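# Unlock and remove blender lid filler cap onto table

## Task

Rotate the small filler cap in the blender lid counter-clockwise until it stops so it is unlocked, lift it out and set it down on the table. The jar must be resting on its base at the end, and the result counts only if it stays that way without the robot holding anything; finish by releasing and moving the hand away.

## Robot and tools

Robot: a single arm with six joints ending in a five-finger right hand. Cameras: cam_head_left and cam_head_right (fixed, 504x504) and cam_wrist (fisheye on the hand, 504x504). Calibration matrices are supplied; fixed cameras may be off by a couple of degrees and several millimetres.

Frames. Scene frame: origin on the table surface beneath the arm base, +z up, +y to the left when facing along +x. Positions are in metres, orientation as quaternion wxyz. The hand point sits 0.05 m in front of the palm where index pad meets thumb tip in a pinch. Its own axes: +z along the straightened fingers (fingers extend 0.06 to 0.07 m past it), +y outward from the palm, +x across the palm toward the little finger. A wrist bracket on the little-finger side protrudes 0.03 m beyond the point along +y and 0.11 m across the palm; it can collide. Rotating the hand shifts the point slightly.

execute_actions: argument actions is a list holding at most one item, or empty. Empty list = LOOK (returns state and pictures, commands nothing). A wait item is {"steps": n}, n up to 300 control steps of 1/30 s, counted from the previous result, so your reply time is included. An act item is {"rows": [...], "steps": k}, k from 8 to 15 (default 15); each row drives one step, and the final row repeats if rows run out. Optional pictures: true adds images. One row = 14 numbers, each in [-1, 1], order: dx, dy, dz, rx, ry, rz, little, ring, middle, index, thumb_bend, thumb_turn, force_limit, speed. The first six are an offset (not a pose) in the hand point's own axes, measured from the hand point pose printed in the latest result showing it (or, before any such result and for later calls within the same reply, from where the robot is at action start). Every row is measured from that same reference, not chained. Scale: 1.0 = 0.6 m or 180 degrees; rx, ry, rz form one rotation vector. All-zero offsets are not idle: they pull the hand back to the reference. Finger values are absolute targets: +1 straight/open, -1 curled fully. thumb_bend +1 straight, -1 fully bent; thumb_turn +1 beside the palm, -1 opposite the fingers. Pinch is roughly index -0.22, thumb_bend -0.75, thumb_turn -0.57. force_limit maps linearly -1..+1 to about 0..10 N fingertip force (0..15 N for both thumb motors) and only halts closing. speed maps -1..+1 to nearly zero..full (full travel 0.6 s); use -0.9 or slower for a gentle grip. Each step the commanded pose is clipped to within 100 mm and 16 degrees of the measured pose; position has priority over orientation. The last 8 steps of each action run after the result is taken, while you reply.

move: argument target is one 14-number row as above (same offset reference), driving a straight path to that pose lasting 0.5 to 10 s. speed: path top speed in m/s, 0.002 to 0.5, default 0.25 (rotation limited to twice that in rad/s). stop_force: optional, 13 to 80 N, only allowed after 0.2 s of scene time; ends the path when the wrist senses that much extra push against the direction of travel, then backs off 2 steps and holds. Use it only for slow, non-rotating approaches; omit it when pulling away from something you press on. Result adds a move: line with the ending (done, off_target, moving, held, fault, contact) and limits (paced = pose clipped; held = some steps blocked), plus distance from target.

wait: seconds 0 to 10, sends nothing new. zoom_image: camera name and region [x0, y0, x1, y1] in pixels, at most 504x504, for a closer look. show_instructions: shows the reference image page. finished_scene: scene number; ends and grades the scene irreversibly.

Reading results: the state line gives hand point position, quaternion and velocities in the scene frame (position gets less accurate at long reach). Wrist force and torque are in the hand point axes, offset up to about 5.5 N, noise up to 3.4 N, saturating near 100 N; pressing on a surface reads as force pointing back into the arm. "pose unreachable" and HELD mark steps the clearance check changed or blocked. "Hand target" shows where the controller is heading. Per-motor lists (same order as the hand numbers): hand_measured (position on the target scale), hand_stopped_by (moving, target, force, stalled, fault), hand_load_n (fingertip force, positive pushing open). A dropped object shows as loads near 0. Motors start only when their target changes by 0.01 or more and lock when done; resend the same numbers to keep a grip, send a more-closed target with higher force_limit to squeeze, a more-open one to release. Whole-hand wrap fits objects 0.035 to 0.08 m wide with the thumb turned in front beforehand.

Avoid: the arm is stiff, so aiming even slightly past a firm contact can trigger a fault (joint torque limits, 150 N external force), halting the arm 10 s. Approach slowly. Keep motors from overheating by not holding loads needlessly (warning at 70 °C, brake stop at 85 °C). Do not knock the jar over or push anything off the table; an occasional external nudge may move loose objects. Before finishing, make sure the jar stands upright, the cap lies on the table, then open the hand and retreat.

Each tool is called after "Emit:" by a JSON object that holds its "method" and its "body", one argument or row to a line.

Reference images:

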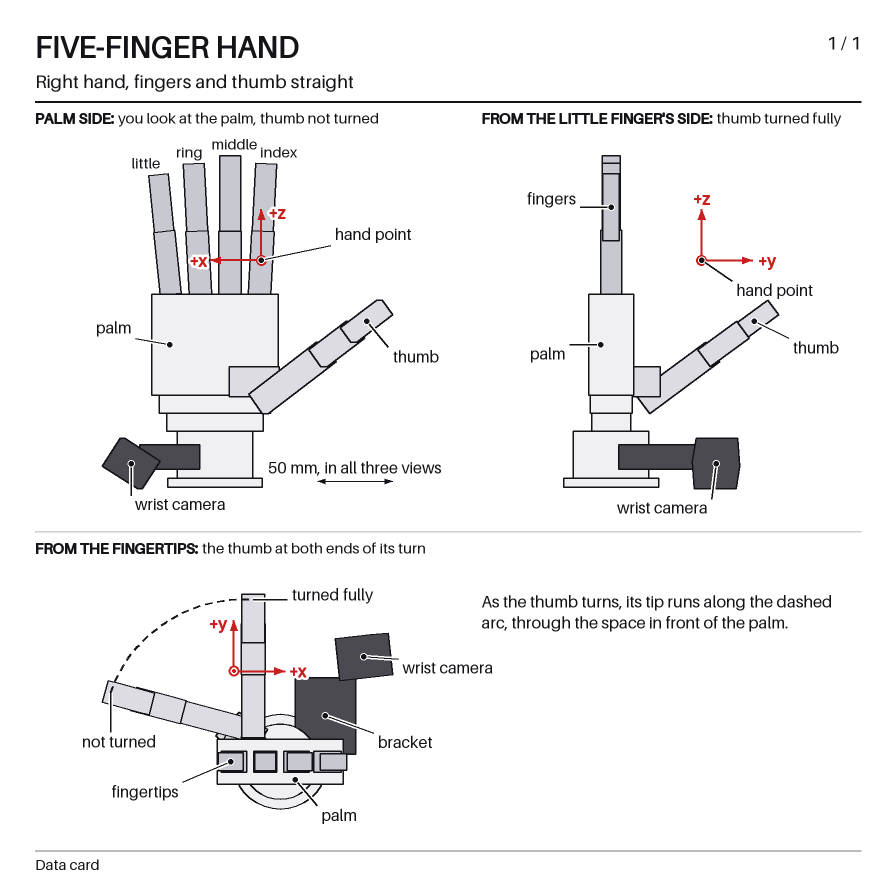

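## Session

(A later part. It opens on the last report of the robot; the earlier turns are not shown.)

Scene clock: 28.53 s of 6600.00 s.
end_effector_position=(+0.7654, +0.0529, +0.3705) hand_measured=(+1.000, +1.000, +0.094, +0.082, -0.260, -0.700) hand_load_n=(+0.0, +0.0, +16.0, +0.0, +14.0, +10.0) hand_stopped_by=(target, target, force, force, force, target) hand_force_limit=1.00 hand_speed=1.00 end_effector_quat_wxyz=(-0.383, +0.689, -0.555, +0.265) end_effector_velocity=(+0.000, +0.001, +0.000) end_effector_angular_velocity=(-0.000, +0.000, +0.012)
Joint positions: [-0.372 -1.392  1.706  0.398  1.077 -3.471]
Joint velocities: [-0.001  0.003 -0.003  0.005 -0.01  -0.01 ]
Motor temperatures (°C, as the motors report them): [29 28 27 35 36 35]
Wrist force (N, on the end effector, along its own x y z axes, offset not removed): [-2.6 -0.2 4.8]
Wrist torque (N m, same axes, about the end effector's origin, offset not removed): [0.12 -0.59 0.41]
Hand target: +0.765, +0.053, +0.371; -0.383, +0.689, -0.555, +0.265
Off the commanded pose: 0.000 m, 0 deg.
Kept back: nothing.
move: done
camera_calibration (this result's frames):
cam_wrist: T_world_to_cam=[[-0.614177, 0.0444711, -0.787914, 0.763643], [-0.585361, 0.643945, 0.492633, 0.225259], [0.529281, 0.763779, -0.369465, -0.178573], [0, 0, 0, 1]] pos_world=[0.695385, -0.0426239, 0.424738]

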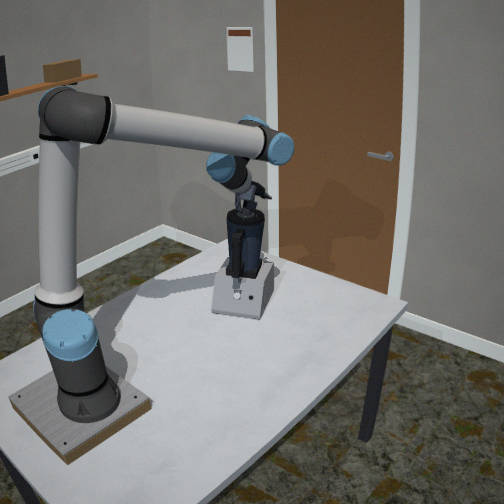

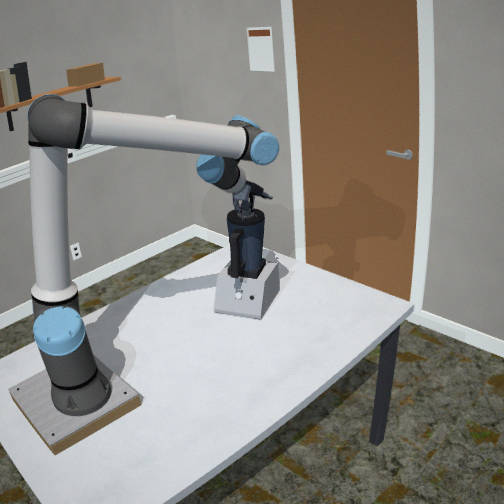

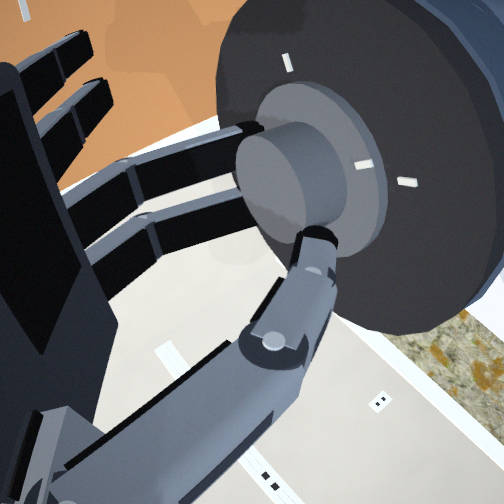

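Emit:
{"method": "move", "body": {
  "target": [0.003,0.001,0,-0.005,-0.0687,-0.047,1,1,-0.95,-0.95,-1,-0.7,1,1],
  "speed": 0.03
}}

Emit:
{"method": "zoom_image", "body": {
  "camera": "cam_head_left",
  "region": [190, 190, 310, 330]
}}

Scene clock: 33.47 s of 6600.00 s.
end_effector_position=(+0.7656, +0.0511, +0.3700) hand_measured=(+1.000, +1.000, +0.092, -0.036, -0.268, -0.700) hand_load_n=(+0.0, +0.0, -3.5, +7.5, +10.5, +13.0) hand_stopped_by=(target, target, force, force, force, target) hand_force_limit=1.00 hand_speed=1.00 end_effector_quat_wxyz=(-0.414, +0.755, -0.461, +0.213) end_effector_velocity=(+0.000, +0.000, +0.000) end_effector_angular_velocity=(-0.002, -0.001, +0.011)
Joint positions: [-0.423 -1.312  1.633  0.551  0.856 -3.739]
Joint velocities: [-0.001  0.004 -0.004  0.008 -0.007 -0.013]
Motor temperatures (°C, as the motors report them): [29 28 27 35 36 35]
Wrist force (N, on the end effector, along its own x y z axes, offset not removed): [-8.6 -23.7 -15.9]
Wrist torque (N m, same axes, about the end effector's origin, offset not removed): [0.43 0.68 -0.20]
Hand target: +0.766, +0.051, +0.370; -0.415, +0.756, -0.461, +0.212
Off the commanded pose: 0.000 m, 0 deg.
Kept back: nothing.
move: done
camera_calibration (this result's frames):
cam_wrist: T_world_to_cam=[[-0.605181, -0.115157, -0.787715, 0.764539], [-0.731559, 0.47069, 0.493226, 0.347293], [0.313972, 0.874751, -0.369097, -0.0184615], [0, 0, 0, 1]] pos_world=[0.722546, -0.0592764, 0.424131]

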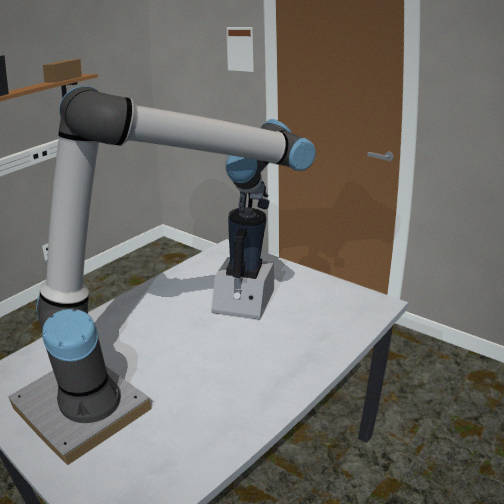

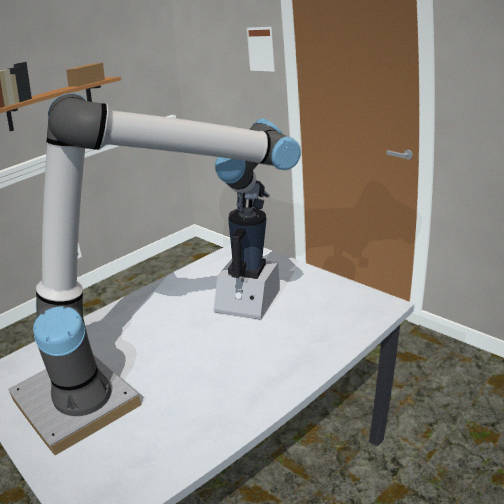

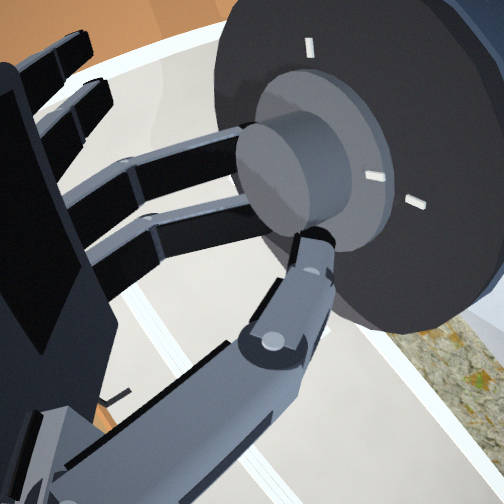

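Region (190, 190, 310, 330) of cam_head_left's 504x504 image, scaled by 3.600, with more detail than that image has; it fills the left 432 columns of this view, and the rest is white.

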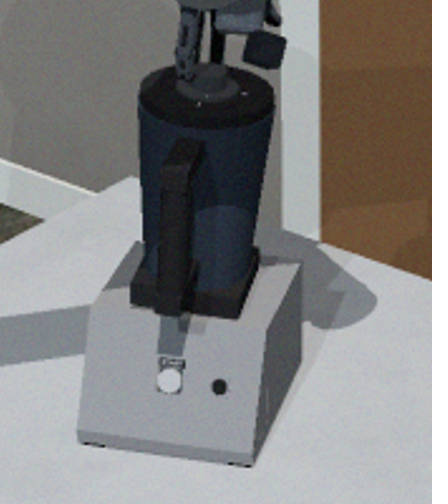

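Emit:
{"method": "move", "body": {
  "target": [0,-0.006,-0.004,0,0,0,1,1,0.35,0.35,0,-0.7,1,-0.3],
  "speed": 0.02
}}

Emit:
{"method": "zoom_image", "body": {
  "camera": "cam_head_left",
  "region": [190, 190, 310, 330]
}}

Scene clock: 34.50 s of 6600.00 s.
end_effector_position=(+0.7657, +0.0509, +0.3742) hand_measured=(+1.000, +1.000, +0.350, +0.350, +0.000, -0.700) hand_load_n=(+0.0, +0.0, +0.0, +0.0, +0.0, +0.0) hand_stopped_by=(target, target, target, target, target, target) hand_force_limit=1.00 hand_speed=-0.30 end_effector_quat_wxyz=(-0.414, +0.755, -0.461, +0.213) end_effector_velocity=(-0.001, +0.000, +0.001) end_effector_angular_velocity=(+0.000, +0.001, +0.000)
Joint positions: [-0.423 -1.314  1.627  0.558  0.856 -3.739]
Joint velocities: [ 0.    -0.001 -0.     0.002  0.     0.   ]
Motor temperatures (°C, as the motors report them): [29 28 27 35 36 35]
Wrist force (N, on the end effector, along its own x y z axes, offset not removed): [-2.1 1.0 1.3]
Wrist torque (N m, same axes, about the end effector's origin, offset not removed): [-0.06 -0.25 0.19]
Hand target: +0.766, +0.051, +0.374; -0.414, +0.755, -0.461, +0.213
Off the commanded pose: 0.000 m, 0 deg.
Kept back: nothing.
move: done
camera_calibration (this result's frames):
cam_wrist: T_world_to_cam=[[-0.605208, -0.115126, -0.787698, 0.767916], [-0.731529, 0.470706, 0.493256, 0.345437], [0.313988, 0.874747, -0.369094, -0.0167878], [0, 0, 0, 1]] pos_world=[0.722718, -0.0595069, 0.428301]

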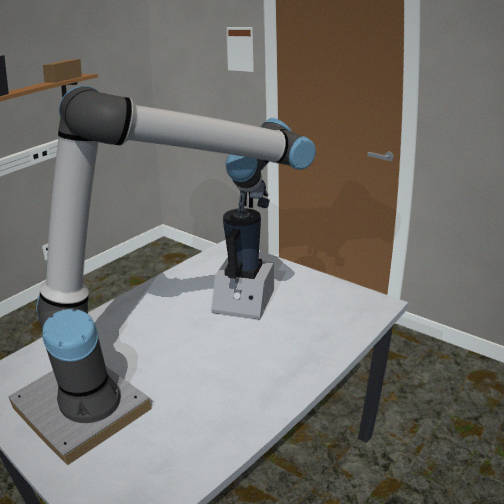

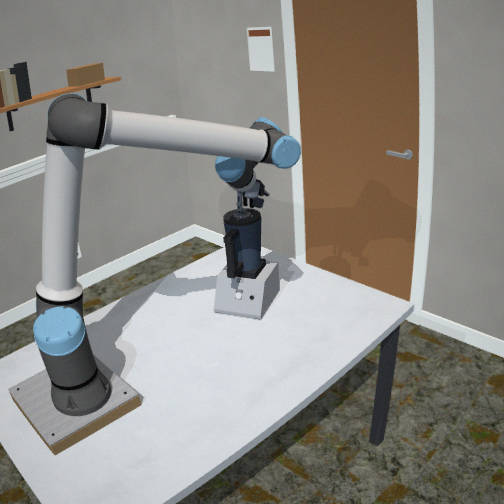

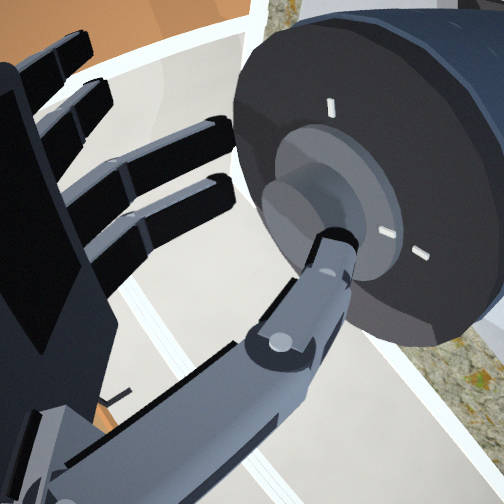

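Region (190, 190, 310, 330) of cam_head_left's 504x504 image, scaled by 3.600, with more detail than that image has; it fills the left 432 columns of this view, and the rest is white.

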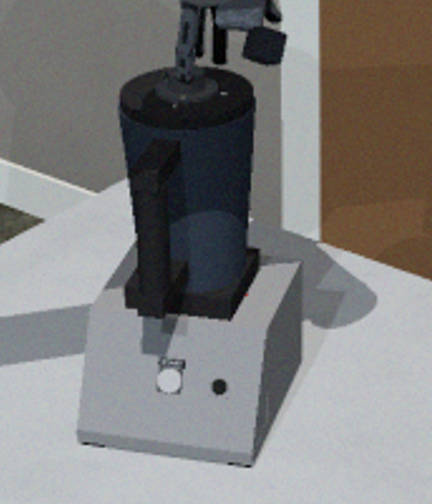

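Emit:
{"method": "move", "body": {
  "target": [-0.0125,-0.042,-0.0145,0,0,0,1,1,0.35,0.35,0,-0.7,1,-0.3],
  "speed": 0.08
}}

Emit:
{"method": "move", "body": {
  "target": [0,0,0,0.0233,0.3205,0.2194,1,1,0.35,0.35,-0.1,-0.7,1,-0.3],
  "speed": 0.3
}}

Emit:
{"method": "move", "body": {
  "target": [0.003,0.043,0.0295,0,0,0,1,1,0.35,0.35,-0.1,-0.7,1,-0.3],
  "speed": 0.03,
  "stop_force": 13
}}

Emit:
{"method": "move", "body": {
  "target": [0,0,0,0,0,0,1,1,-0.9,-0.9,-0.9,-0.7,1,0.2]
}}

Scene clock: 36.90 s of 6600.00 s.
end_effector_position=(+0.7690, +0.0595, +0.4001) hand_measured=(+1.000, +1.000, +0.350, +0.350, +0.000, -0.700) hand_load_n=(+0.0, +0.0, +0.0, +0.0, +0.0, +0.0) hand_stopped_by=(target, target, target, target, target, target) hand_force_limit=1.00 hand_speed=-0.30 end_effector_quat_wxyz=(-0.414, +0.755, -0.461, +0.213) end_effector_velocity=(+0.000, -0.001, +0.002) end_effector_angular_velocity=(-0.001, -0.000, -0.001)
Joint positions: [-0.407 -1.324  1.591  0.594  0.866 -3.723]
Joint velocities: [-0.    -0.    -0.003  0.003  0.001 -0.   ]
Motor temperatures (°C, as the motors report them): [29 28 27 35 36 35]
Wrist force (N, on the end effector, along its own x y z axes, offset not removed): [-3.7 0.0 6.7]
Wrist torque (N m, same axes, about the end effector's origin, offset not removed): [-0.51 -0.24 0.05]
Hand target: +0.769, +0.060, +0.400; -0.414, +0.755, -0.461, +0.213
Off the commanded pose: 0.000 m, 0 deg.
Kept back: nothing.
move: done
camera_calibration (this result's frames):
cam_wrist: T_world_to_cam=[[-0.6052, -0.115119, -0.787706, 0.791311], [-0.73153, 0.470712, 0.493248, 0.330976], [0.314001, 0.874744, -0.369088, -0.0157785], [0, 0, 0, 1]] pos_world=[0.725975, -0.0508978, 0.454243]

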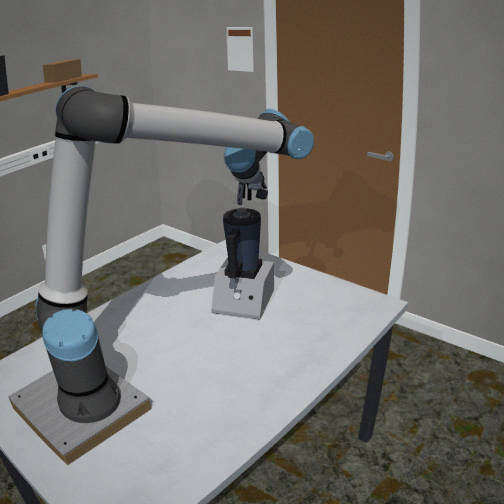

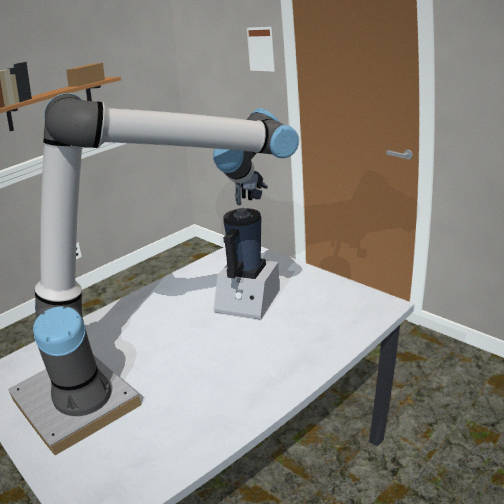

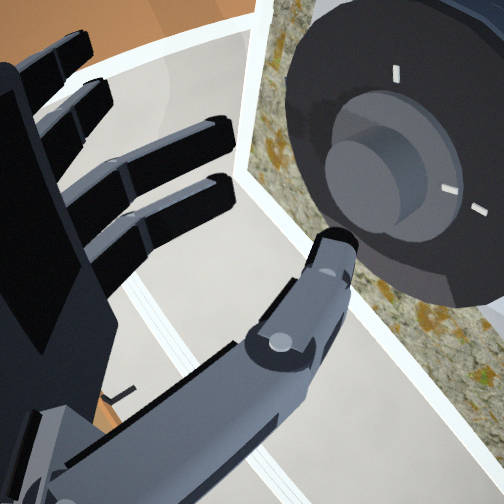

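Scene clock: 39.47 s of 6600.00 s.
end_effector_position=(+0.7689, +0.0593, +0.4002) hand_measured=(+1.000, +1.000, +0.350, +0.350, -0.100, -0.700) hand_load_n=(+0.0, +0.0, +0.0, +0.0, +0.0, +0.0) hand_stopped_by=(target, target, target, target, target, target) hand_force_limit=1.00 hand_speed=-0.30 end_effector_quat_wxyz=(+0.217, -0.355, +0.810, -0.413) end_effector_velocity=(-0.000, +0.000, +0.000) end_effector_angular_velocity=(+0.000, +0.002, -0.008)
Joint positions: [-0.062 -1.364  1.624  0.45   2.101 -2.681]
Joint velocities: [ 0.003  0.003 -0.004  0.007  0.008  0.008]
Motor temperatures (°C, as the motors report them): [29 28 27 35 36 35]
Wrist force (N, on the end effector, along its own x y z axes, offset not removed): [0.5 -2.6 7.1]
Wrist torque (N m, same axes, about the end effector's origin, offset not removed): [-0.74 -0.75 0.29]
Hand target: +0.769, +0.059, +0.400; +0.217, -0.354, +0.810, -0.413
Off the commanded pose: 0.000 m, 0 deg.
Kept back: nothing.
move: done
camera_calibration (this result's frames):
cam_wrist: T_world_to_cam=[[-0.315275, 0.526796, -0.789359, 0.530975], [0.192114, 0.849987, 0.490525, -0.400663], [0.929351, 0.00300295, -0.369185, -0.437019], [0, 0, 0, 1]] pos_world=[0.650521, 0.0621549, 0.454325]

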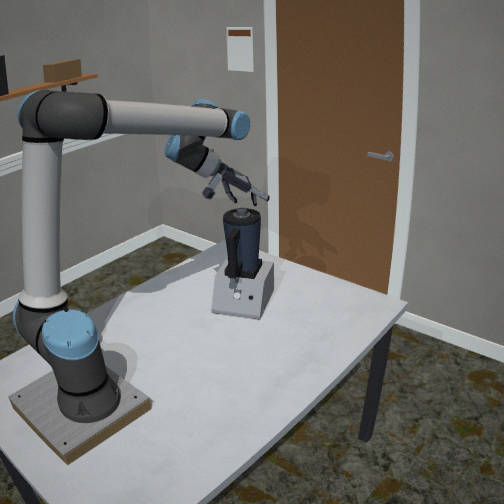

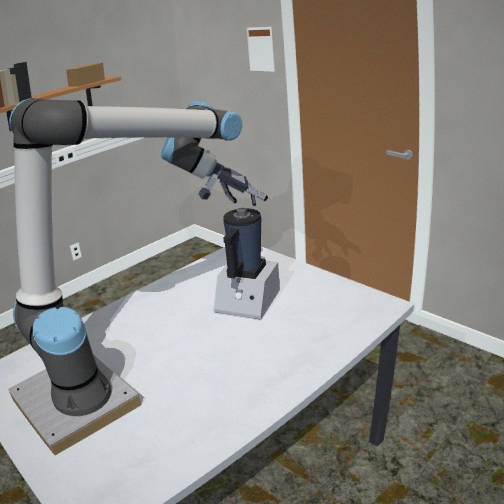

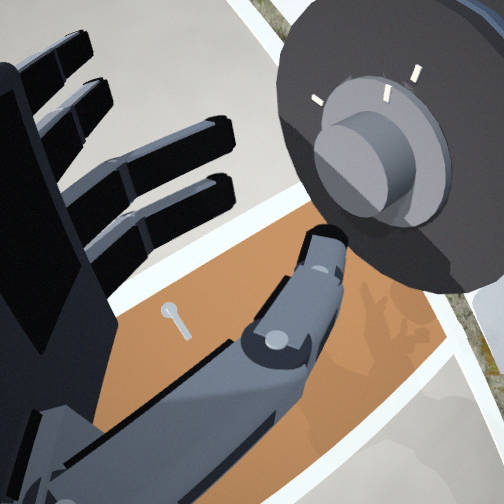

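Scene clock: 40.83 s of 6600.00 s.
end_effector_position=(+0.7690, +0.0593, +0.3690) hand_measured=(+1.000, +1.000, +0.350, +0.350, -0.098, -0.700) hand_load_n=(+0.0, +0.0, +0.0, +0.0, +1.5, +0.0) hand_stopped_by=(target, target, target, target, target, target) hand_force_limit=1.00 hand_speed=-0.30 end_effector_quat_wxyz=(+0.217, -0.355, +0.810, -0.413) end_effector_velocity=(+0.000, -0.002, -0.002) end_effector_angular_velocity=(+0.000, -0.000, -0.003)
Joint positions: [-0.063 -1.35   1.663  0.396  2.1   -2.681]
Joint velocities: [-0.003  0.001  0.002 -0.003  0.     0.   ]
Motor temperatures (°C, as the motors report them): [29 28 27 35 36 35]
Wrist force (N, on the end effector, along its own x y z axes, offset not removed): [-2.8 3.4 -1.8]
Wrist torque (N m, same axes, about the end effector's origin, offset not removed): [0.18 -0.05 0.16]
Hand target: +0.769, +0.059, +0.369; +0.217, -0.355, +0.810, -0.413
Off the commanded pose: 0.000 m, 0 deg.
Kept back: nothing.
move: done
camera_calibration (this result's frames):
cam_wrist: T_world_to_cam=[[-0.315289, 0.526798, -0.789352, 0.50636], [0.192124, 0.849985, 0.490524, -0.385381], [0.929344, 0.00300402, -0.369202, -0.448583], [0, 0, 0, 1]] pos_world=[0.650578, 0.0621656, 0.423117]

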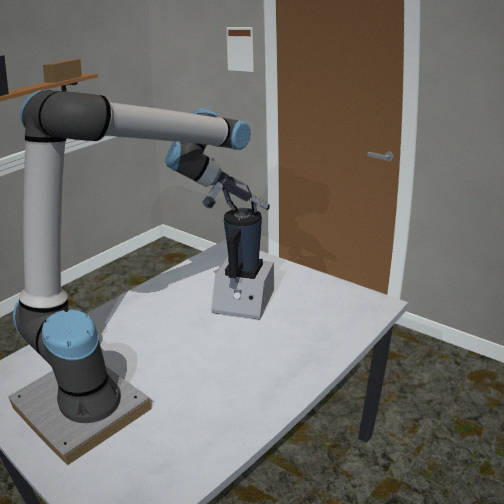

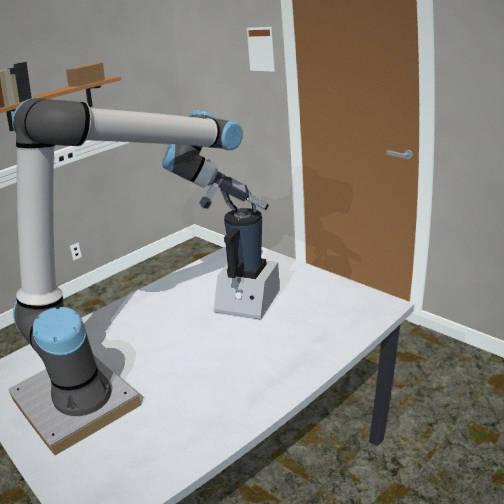

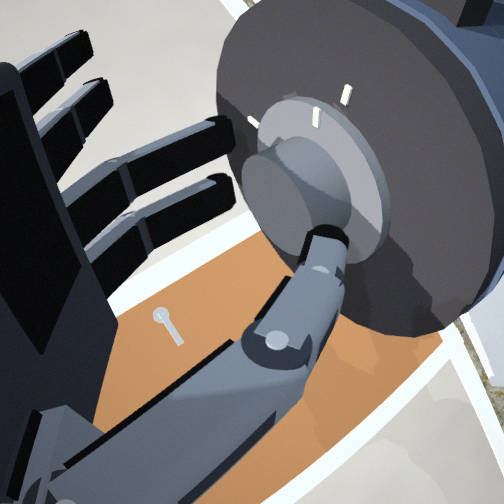

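Scene clock: 41.33 s of 6600.00 s.
end_effector_position=(+0.7690, +0.0593, +0.3689) hand_measured=(+1.000, +1.000, +0.098, +0.086, -0.232, -0.700) hand_load_n=(+0.0, +0.0, +9.5, +12.0, +18.0, +2.5) hand_stopped_by=(target, target, force, force, force, target) hand_force_limit=1.00 hand_speed=0.20 end_effector_quat_wxyz=(+0.217, -0.355, +0.810, -0.413) end_effector_velocity=(+0.000, -0.002, +0.000) end_effector_angular_velocity=(-0.001, +0.001, -0.001)
Joint positions: [-0.063 -1.35   1.663  0.396  2.1   -2.681]
Joint velocities: [-0.002 -0.    -0.001  0.    -0.    -0.001]
Motor temperatures (°C, as the motors report them): [29 28 27 35 36 35]
Wrist force (N, on the end effector, along its own x y z axes, offset not removed): [-1.4 -3.0 2.5]
Wrist torque (N m, same axes, about the end effector's origin, offset not removed): [-1.17 -0.52 0.07]
Hand target: +0.769, +0.059, +0.369; +0.217, -0.355, +0.810, -0.413
Off the commanded pose: 0.000 m, 0 deg.
Kept back: nothing.
move: done
camera_calibration (this result's frames):
cam_wrist: T_world_to_cam=[[-0.315298, 0.526811, -0.78934, 0.506324], [0.192122, 0.849977, 0.490539, -0.38535], [0.929342, 0.00301606, -0.369208, -0.448602], [0, 0, 0, 1]] pos_world=[0.650582, 0.0621548, 0.423064]

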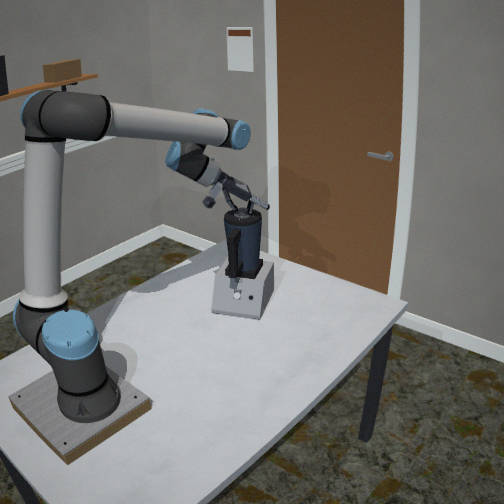

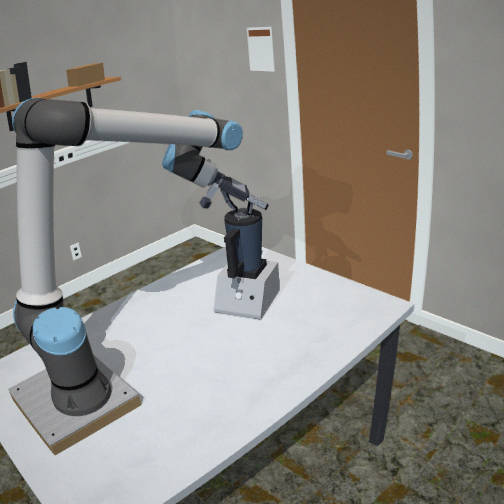

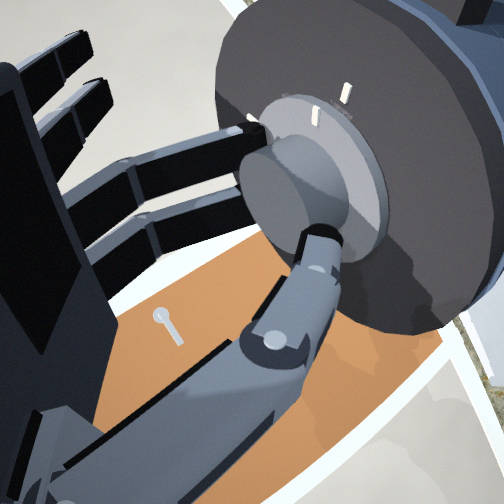

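Emit:
{"method": "move", "body": {
  "target": [0.0012,0.0011,-0.0033,-0.0067,-0.0915,-0.0627,1,1,-0.9,-0.9,-0.9,-0.7,1,0.2],
  "speed": 0.05
}}

Emit:
{"method": "move", "body": {
  "target": [0.0012,0.0011,-0.0033,-0.0067,-0.0915,-0.0627,1,1,-0.9,-0.9,-0.9,-0.7,1,0.2],
  "speed": 0.05
}}

Scene clock: 46.07 s of 6600.00 s.
end_effector_position=(+0.7670, +0.0601, +0.3694) hand_measured=(+1.000, +1.000, +0.098, +0.086, -0.232, -0.700) hand_load_n=(+0.0, +0.0, +8.5, +12.0, +19.0, +4.5) hand_stopped_by=(target, target, force, force, force, target) hand_force_limit=1.00 hand_speed=0.20 end_effector_quat_wxyz=(+0.285, -0.490, +0.737, -0.369) end_effector_velocity=(-0.001, +0.001, -0.001) end_effector_angular_velocity=(+0.001, +0.001, +0.012)
Joint positions: [-0.172 -1.426  1.738  0.301  1.734 -2.976]
Joint velocities: [-0.003 -0.002  0.002 -0.001 -0.012 -0.008]
Motor temperatures (°C, as the motors report them): [29 28 27 35 36 35]
Wrist force (N, on the end effector, along its own x y z axes, offset not removed): [3.7 3.7 13.5]
Wrist torque (N m, same axes, about the end effector's origin, offset not removed): [-1.17 -1.20 0.31]
Hand target: +0.767, +0.060, +0.369; +0.285, -0.490, +0.737, -0.369
Off the commanded pose: 0.000 m, 0 deg.
Kept back: nothing.
move: done
camera_calibration (this result's frames):
cam_wrist: T_world_to_cam=[[-0.476744, 0.388178, -0.788691, 0.637561], [-0.108901, 0.864223, 0.491181, -0.156064], [0.87227, 0.320057, -0.36974, -0.421661], [0, 0, 0, 1]] pos_world=[0.65476, 0.0223427, 0.423589]

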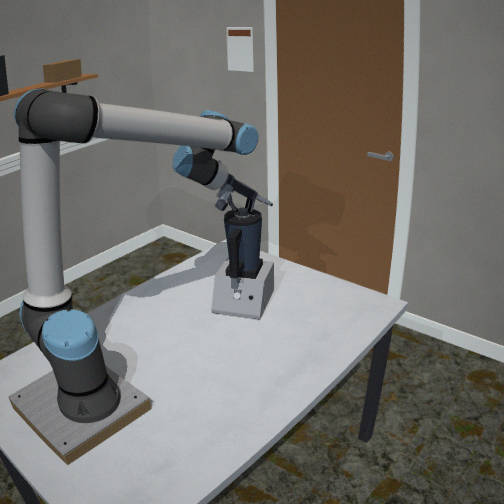

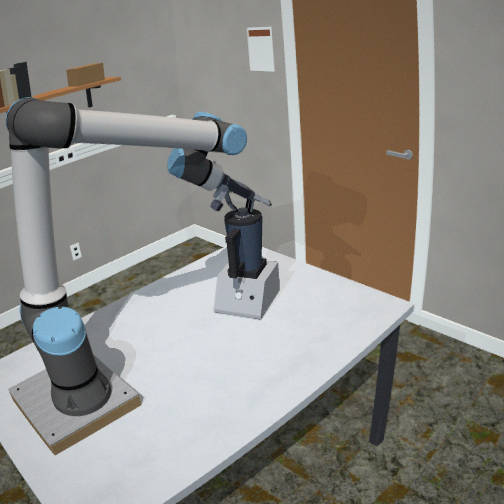

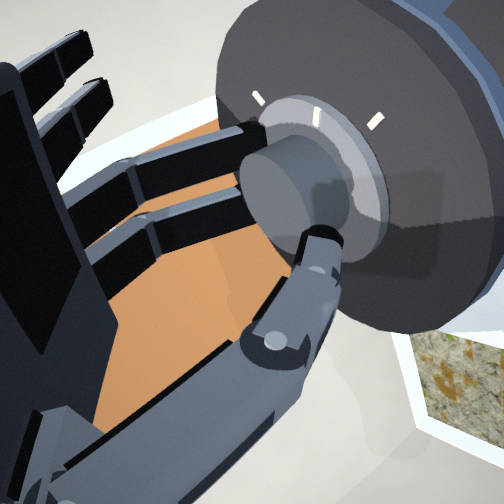

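Scene clock: 49.83 s of 6600.00 s.
end_effector_position=(+0.7649, +0.0602, +0.3699) hand_measured=(+1.000, +1.000, +0.098, +0.086, -0.232, -0.700) hand_load_n=(+0.0, +0.0, +8.0, +10.5, +18.5, +5.5) hand_stopped_by=(target, target, force, force, force, target) hand_force_limit=1.00 hand_speed=0.20 end_effector_quat_wxyz=(-0.345, +0.610, -0.641, +0.314) end_effector_velocity=(-0.000, +0.001, -0.000) end_effector_angular_velocity=(+0.001, +0.001, +0.011)
Joint positions: [-0.288 -1.435  1.748  0.314  1.353 -3.242]
Joint velocities: [-0.002  0.001 -0.001  0.002 -0.012 -0.008]
Motor temperatures (°C, as the motors report them): [29 28 27 35 36 35]
Wrist force (N, on the end effector, along its own x y z axes, offset not removed): [0.3 -0.9 -3.3]
Wrist torque (N m, same axes, about the end effector's origin, offset not removed): [-0.71 -0.31 0.00]
Hand target: +0.765, +0.060, +0.370; -0.345, +0.610, -0.641, +0.313
Off the commanded pose: 0.000 m, 0 deg.
Kept back: nothing.
move: done
camera_calibration (this result's frames):
cam_wrist: T_world_to_cam=[[-0.581181, 0.202743, -0.788114, 0.727755], [-0.396802, 0.774931, 0.491966, 0.0686923], [0.710476, 0.598647, -0.369926, -0.31258], [0, 0, 0, 1]] pos_world=[0.672295, -0.0136538, 0.424128]

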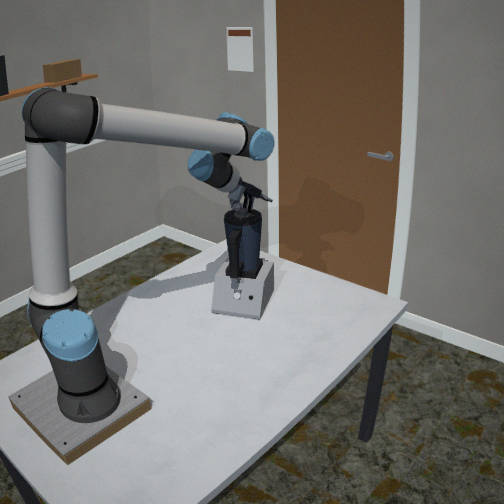

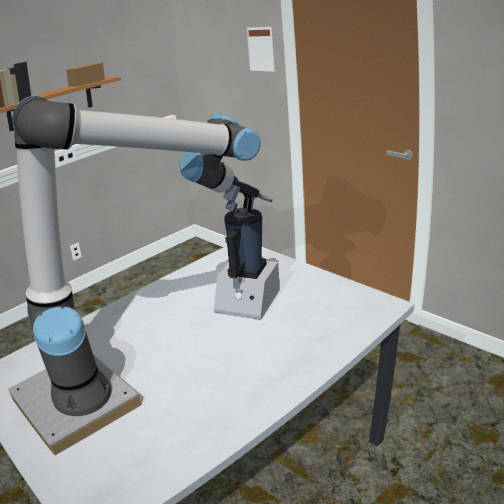

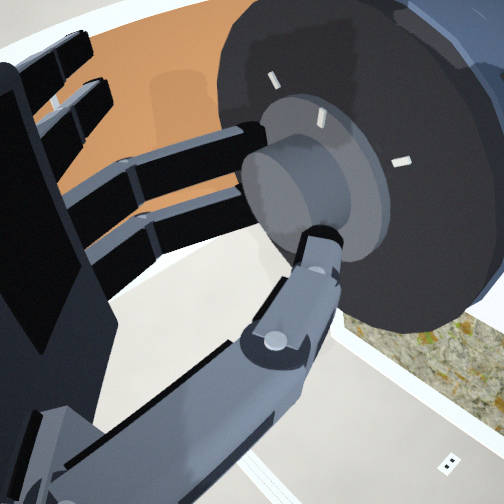

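Working. Continue.

Emit:
{"method": "move", "body": {
  "target": [0.0012,0.0011,-0.0033,-0.0067,-0.0915,-0.0627,1,1,-0.9,-0.9,-0.9,-0.7,1,0.2],
  "speed": 0.05
}}

Emit:
{"method": "move", "body": {
  "target": [0.0012,0.0011,-0.0033,-0.0067,-0.0915,-0.0627,1,1,-0.9,-0.9,-0.9,-0.7,1,0.2],
  "speed": 0.05
}}

Scene clock: 53.83 s of 6600.00 s.
end_effector_position=(+0.7629, +0.0595, +0.3704) hand_measured=(+1.000, +1.000, +0.098, +0.086, -0.232, -0.700) hand_load_n=(+0.0, +0.0, +7.0, +10.0, +17.0, +5.5) hand_stopped_by=(target, target, force, force, force, target) hand_force_limit=1.00 hand_speed=0.20 end_effector_quat_wxyz=(-0.394, +0.712, -0.526, +0.249) end_effector_velocity=(+0.000, -0.000, +0.000) end_effector_angular_velocity=(+0.000, +0.000, +0.010)
Joint positions: [-0.381 -1.375  1.692  0.434  1.009 -3.542]
Joint velocities: [-0.003  0.003 -0.003  0.006 -0.01  -0.01 ]
Motor temperatures (°C, as the motors report them): [29 28 27 35 36 35]
Wrist force (N, on the end effector, along its own x y z axes, offset not removed): [3.1 -1.9 6.0]
Wrist torque (N m, same axes, about the end effector's origin, offset not removed): [-1.49 -1.06 0.49]
Hand target: +0.763, +0.059, +0.370; -0.394, +0.712, -0.526, +0.248
Off the commanded pose: 0.000 m, 0 deg.
Kept back: nothing.
move: done
camera_calibration (this result's frames):
cam_wrist: T_world_to_cam=[[-0.61607, -0.00724977, -0.787658, 0.766103], [-0.637009, 0.592777, 0.492783, 0.261934], [0.463333, 0.805334, -0.36981, -0.134348], [0, 0, 0, 1]] pos_world=[0.701076, -0.0415194, 0.424667]

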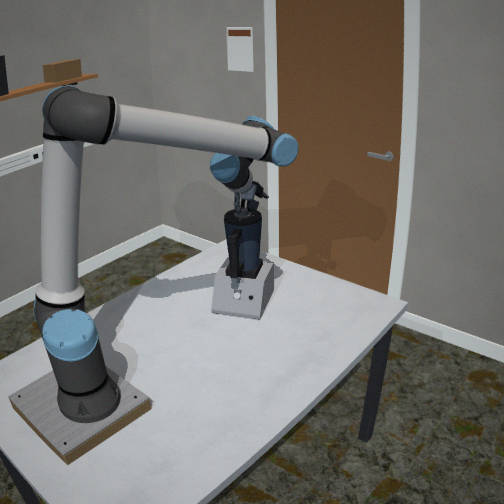

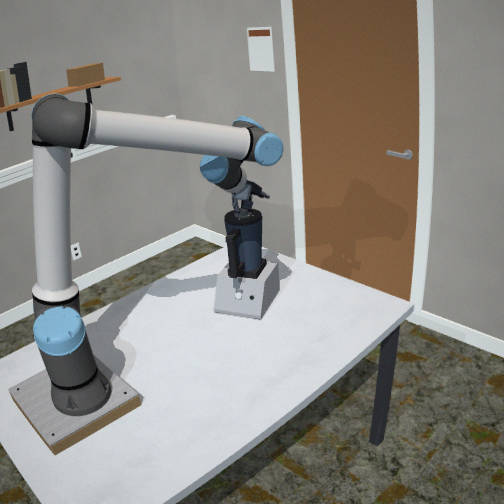

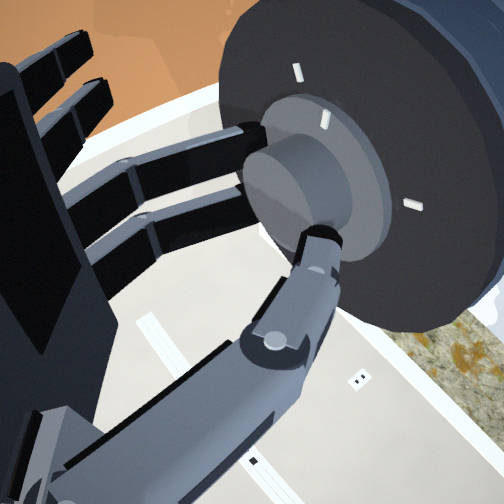

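Scene clock: 57.60 s of 6600.00 s.
end_effector_position=(+0.7612, +0.0582, +0.3710) hand_measured=(+1.000, +1.000, +0.096, +0.084, -0.244, -0.700) hand_load_n=(+0.0, +0.0, +0.0, +1.5, -3.5, +4.5) hand_stopped_by=(target, target, force, force, force, target) hand_force_limit=1.00 hand_speed=0.20 end_effector_quat_wxyz=(-0.431, +0.792, -0.395, +0.176) end_effector_velocity=(-0.000, +0.001, -0.000) end_effector_angular_velocity=(+0.000, +0.001, +0.013)
Joint positions: [-0.433 -1.256  1.582  0.691  0.749 -3.943]
Joint velocities: [ 0.001  0.005 -0.004  0.012 -0.006 -0.015]
Motor temperatures (°C, as the motors report them): [29 28 27 35 36 35]
Wrist force (N, on the end effector, along its own x y z axes, offset not removed): [-0.4 -11.8 -3.6]
Wrist torque (N m, same axes, about the end effector's origin, offset not removed): [-0.48 -1.32 0.16]
Hand target: +0.761, +0.058, +0.371; -0.431, +0.792, -0.395, +0.176
Off the commanded pose: 0.000 m, 0 deg.
Kept back: nothing.
move: done
camera_calibration (this result's frames):
cam_wrist: T_world_to_cam=[[-0.577202, -0.216612, -0.787348, 0.748007], [-0.800679, 0.339597, 0.493546, 0.400424], [0.160473, 0.915288, -0.369453, 0.0917246], [0, 0, 0, 1]] pos_world=[0.737643, -0.0579101, 0.425202]

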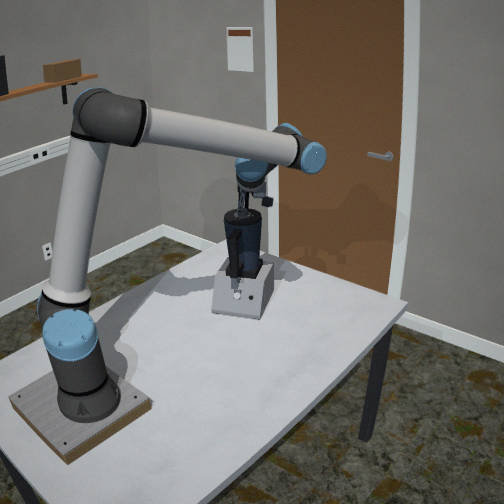

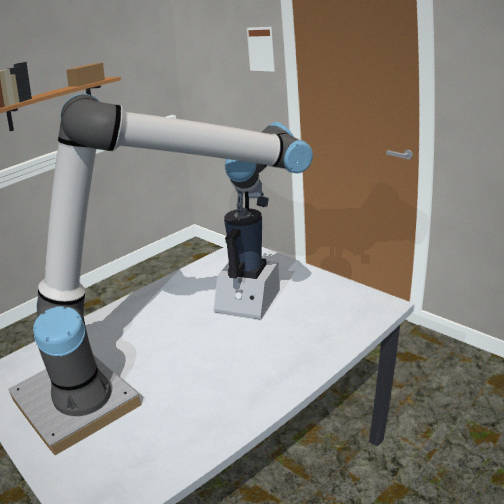

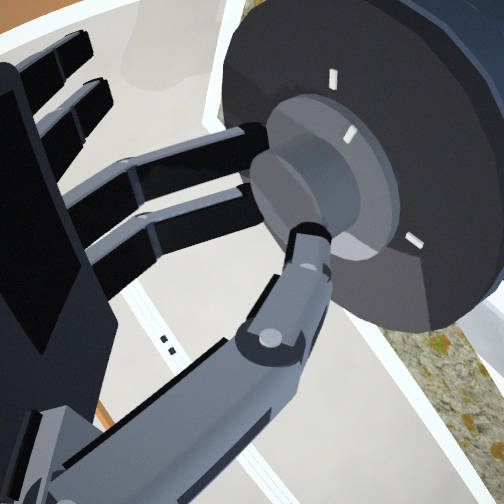

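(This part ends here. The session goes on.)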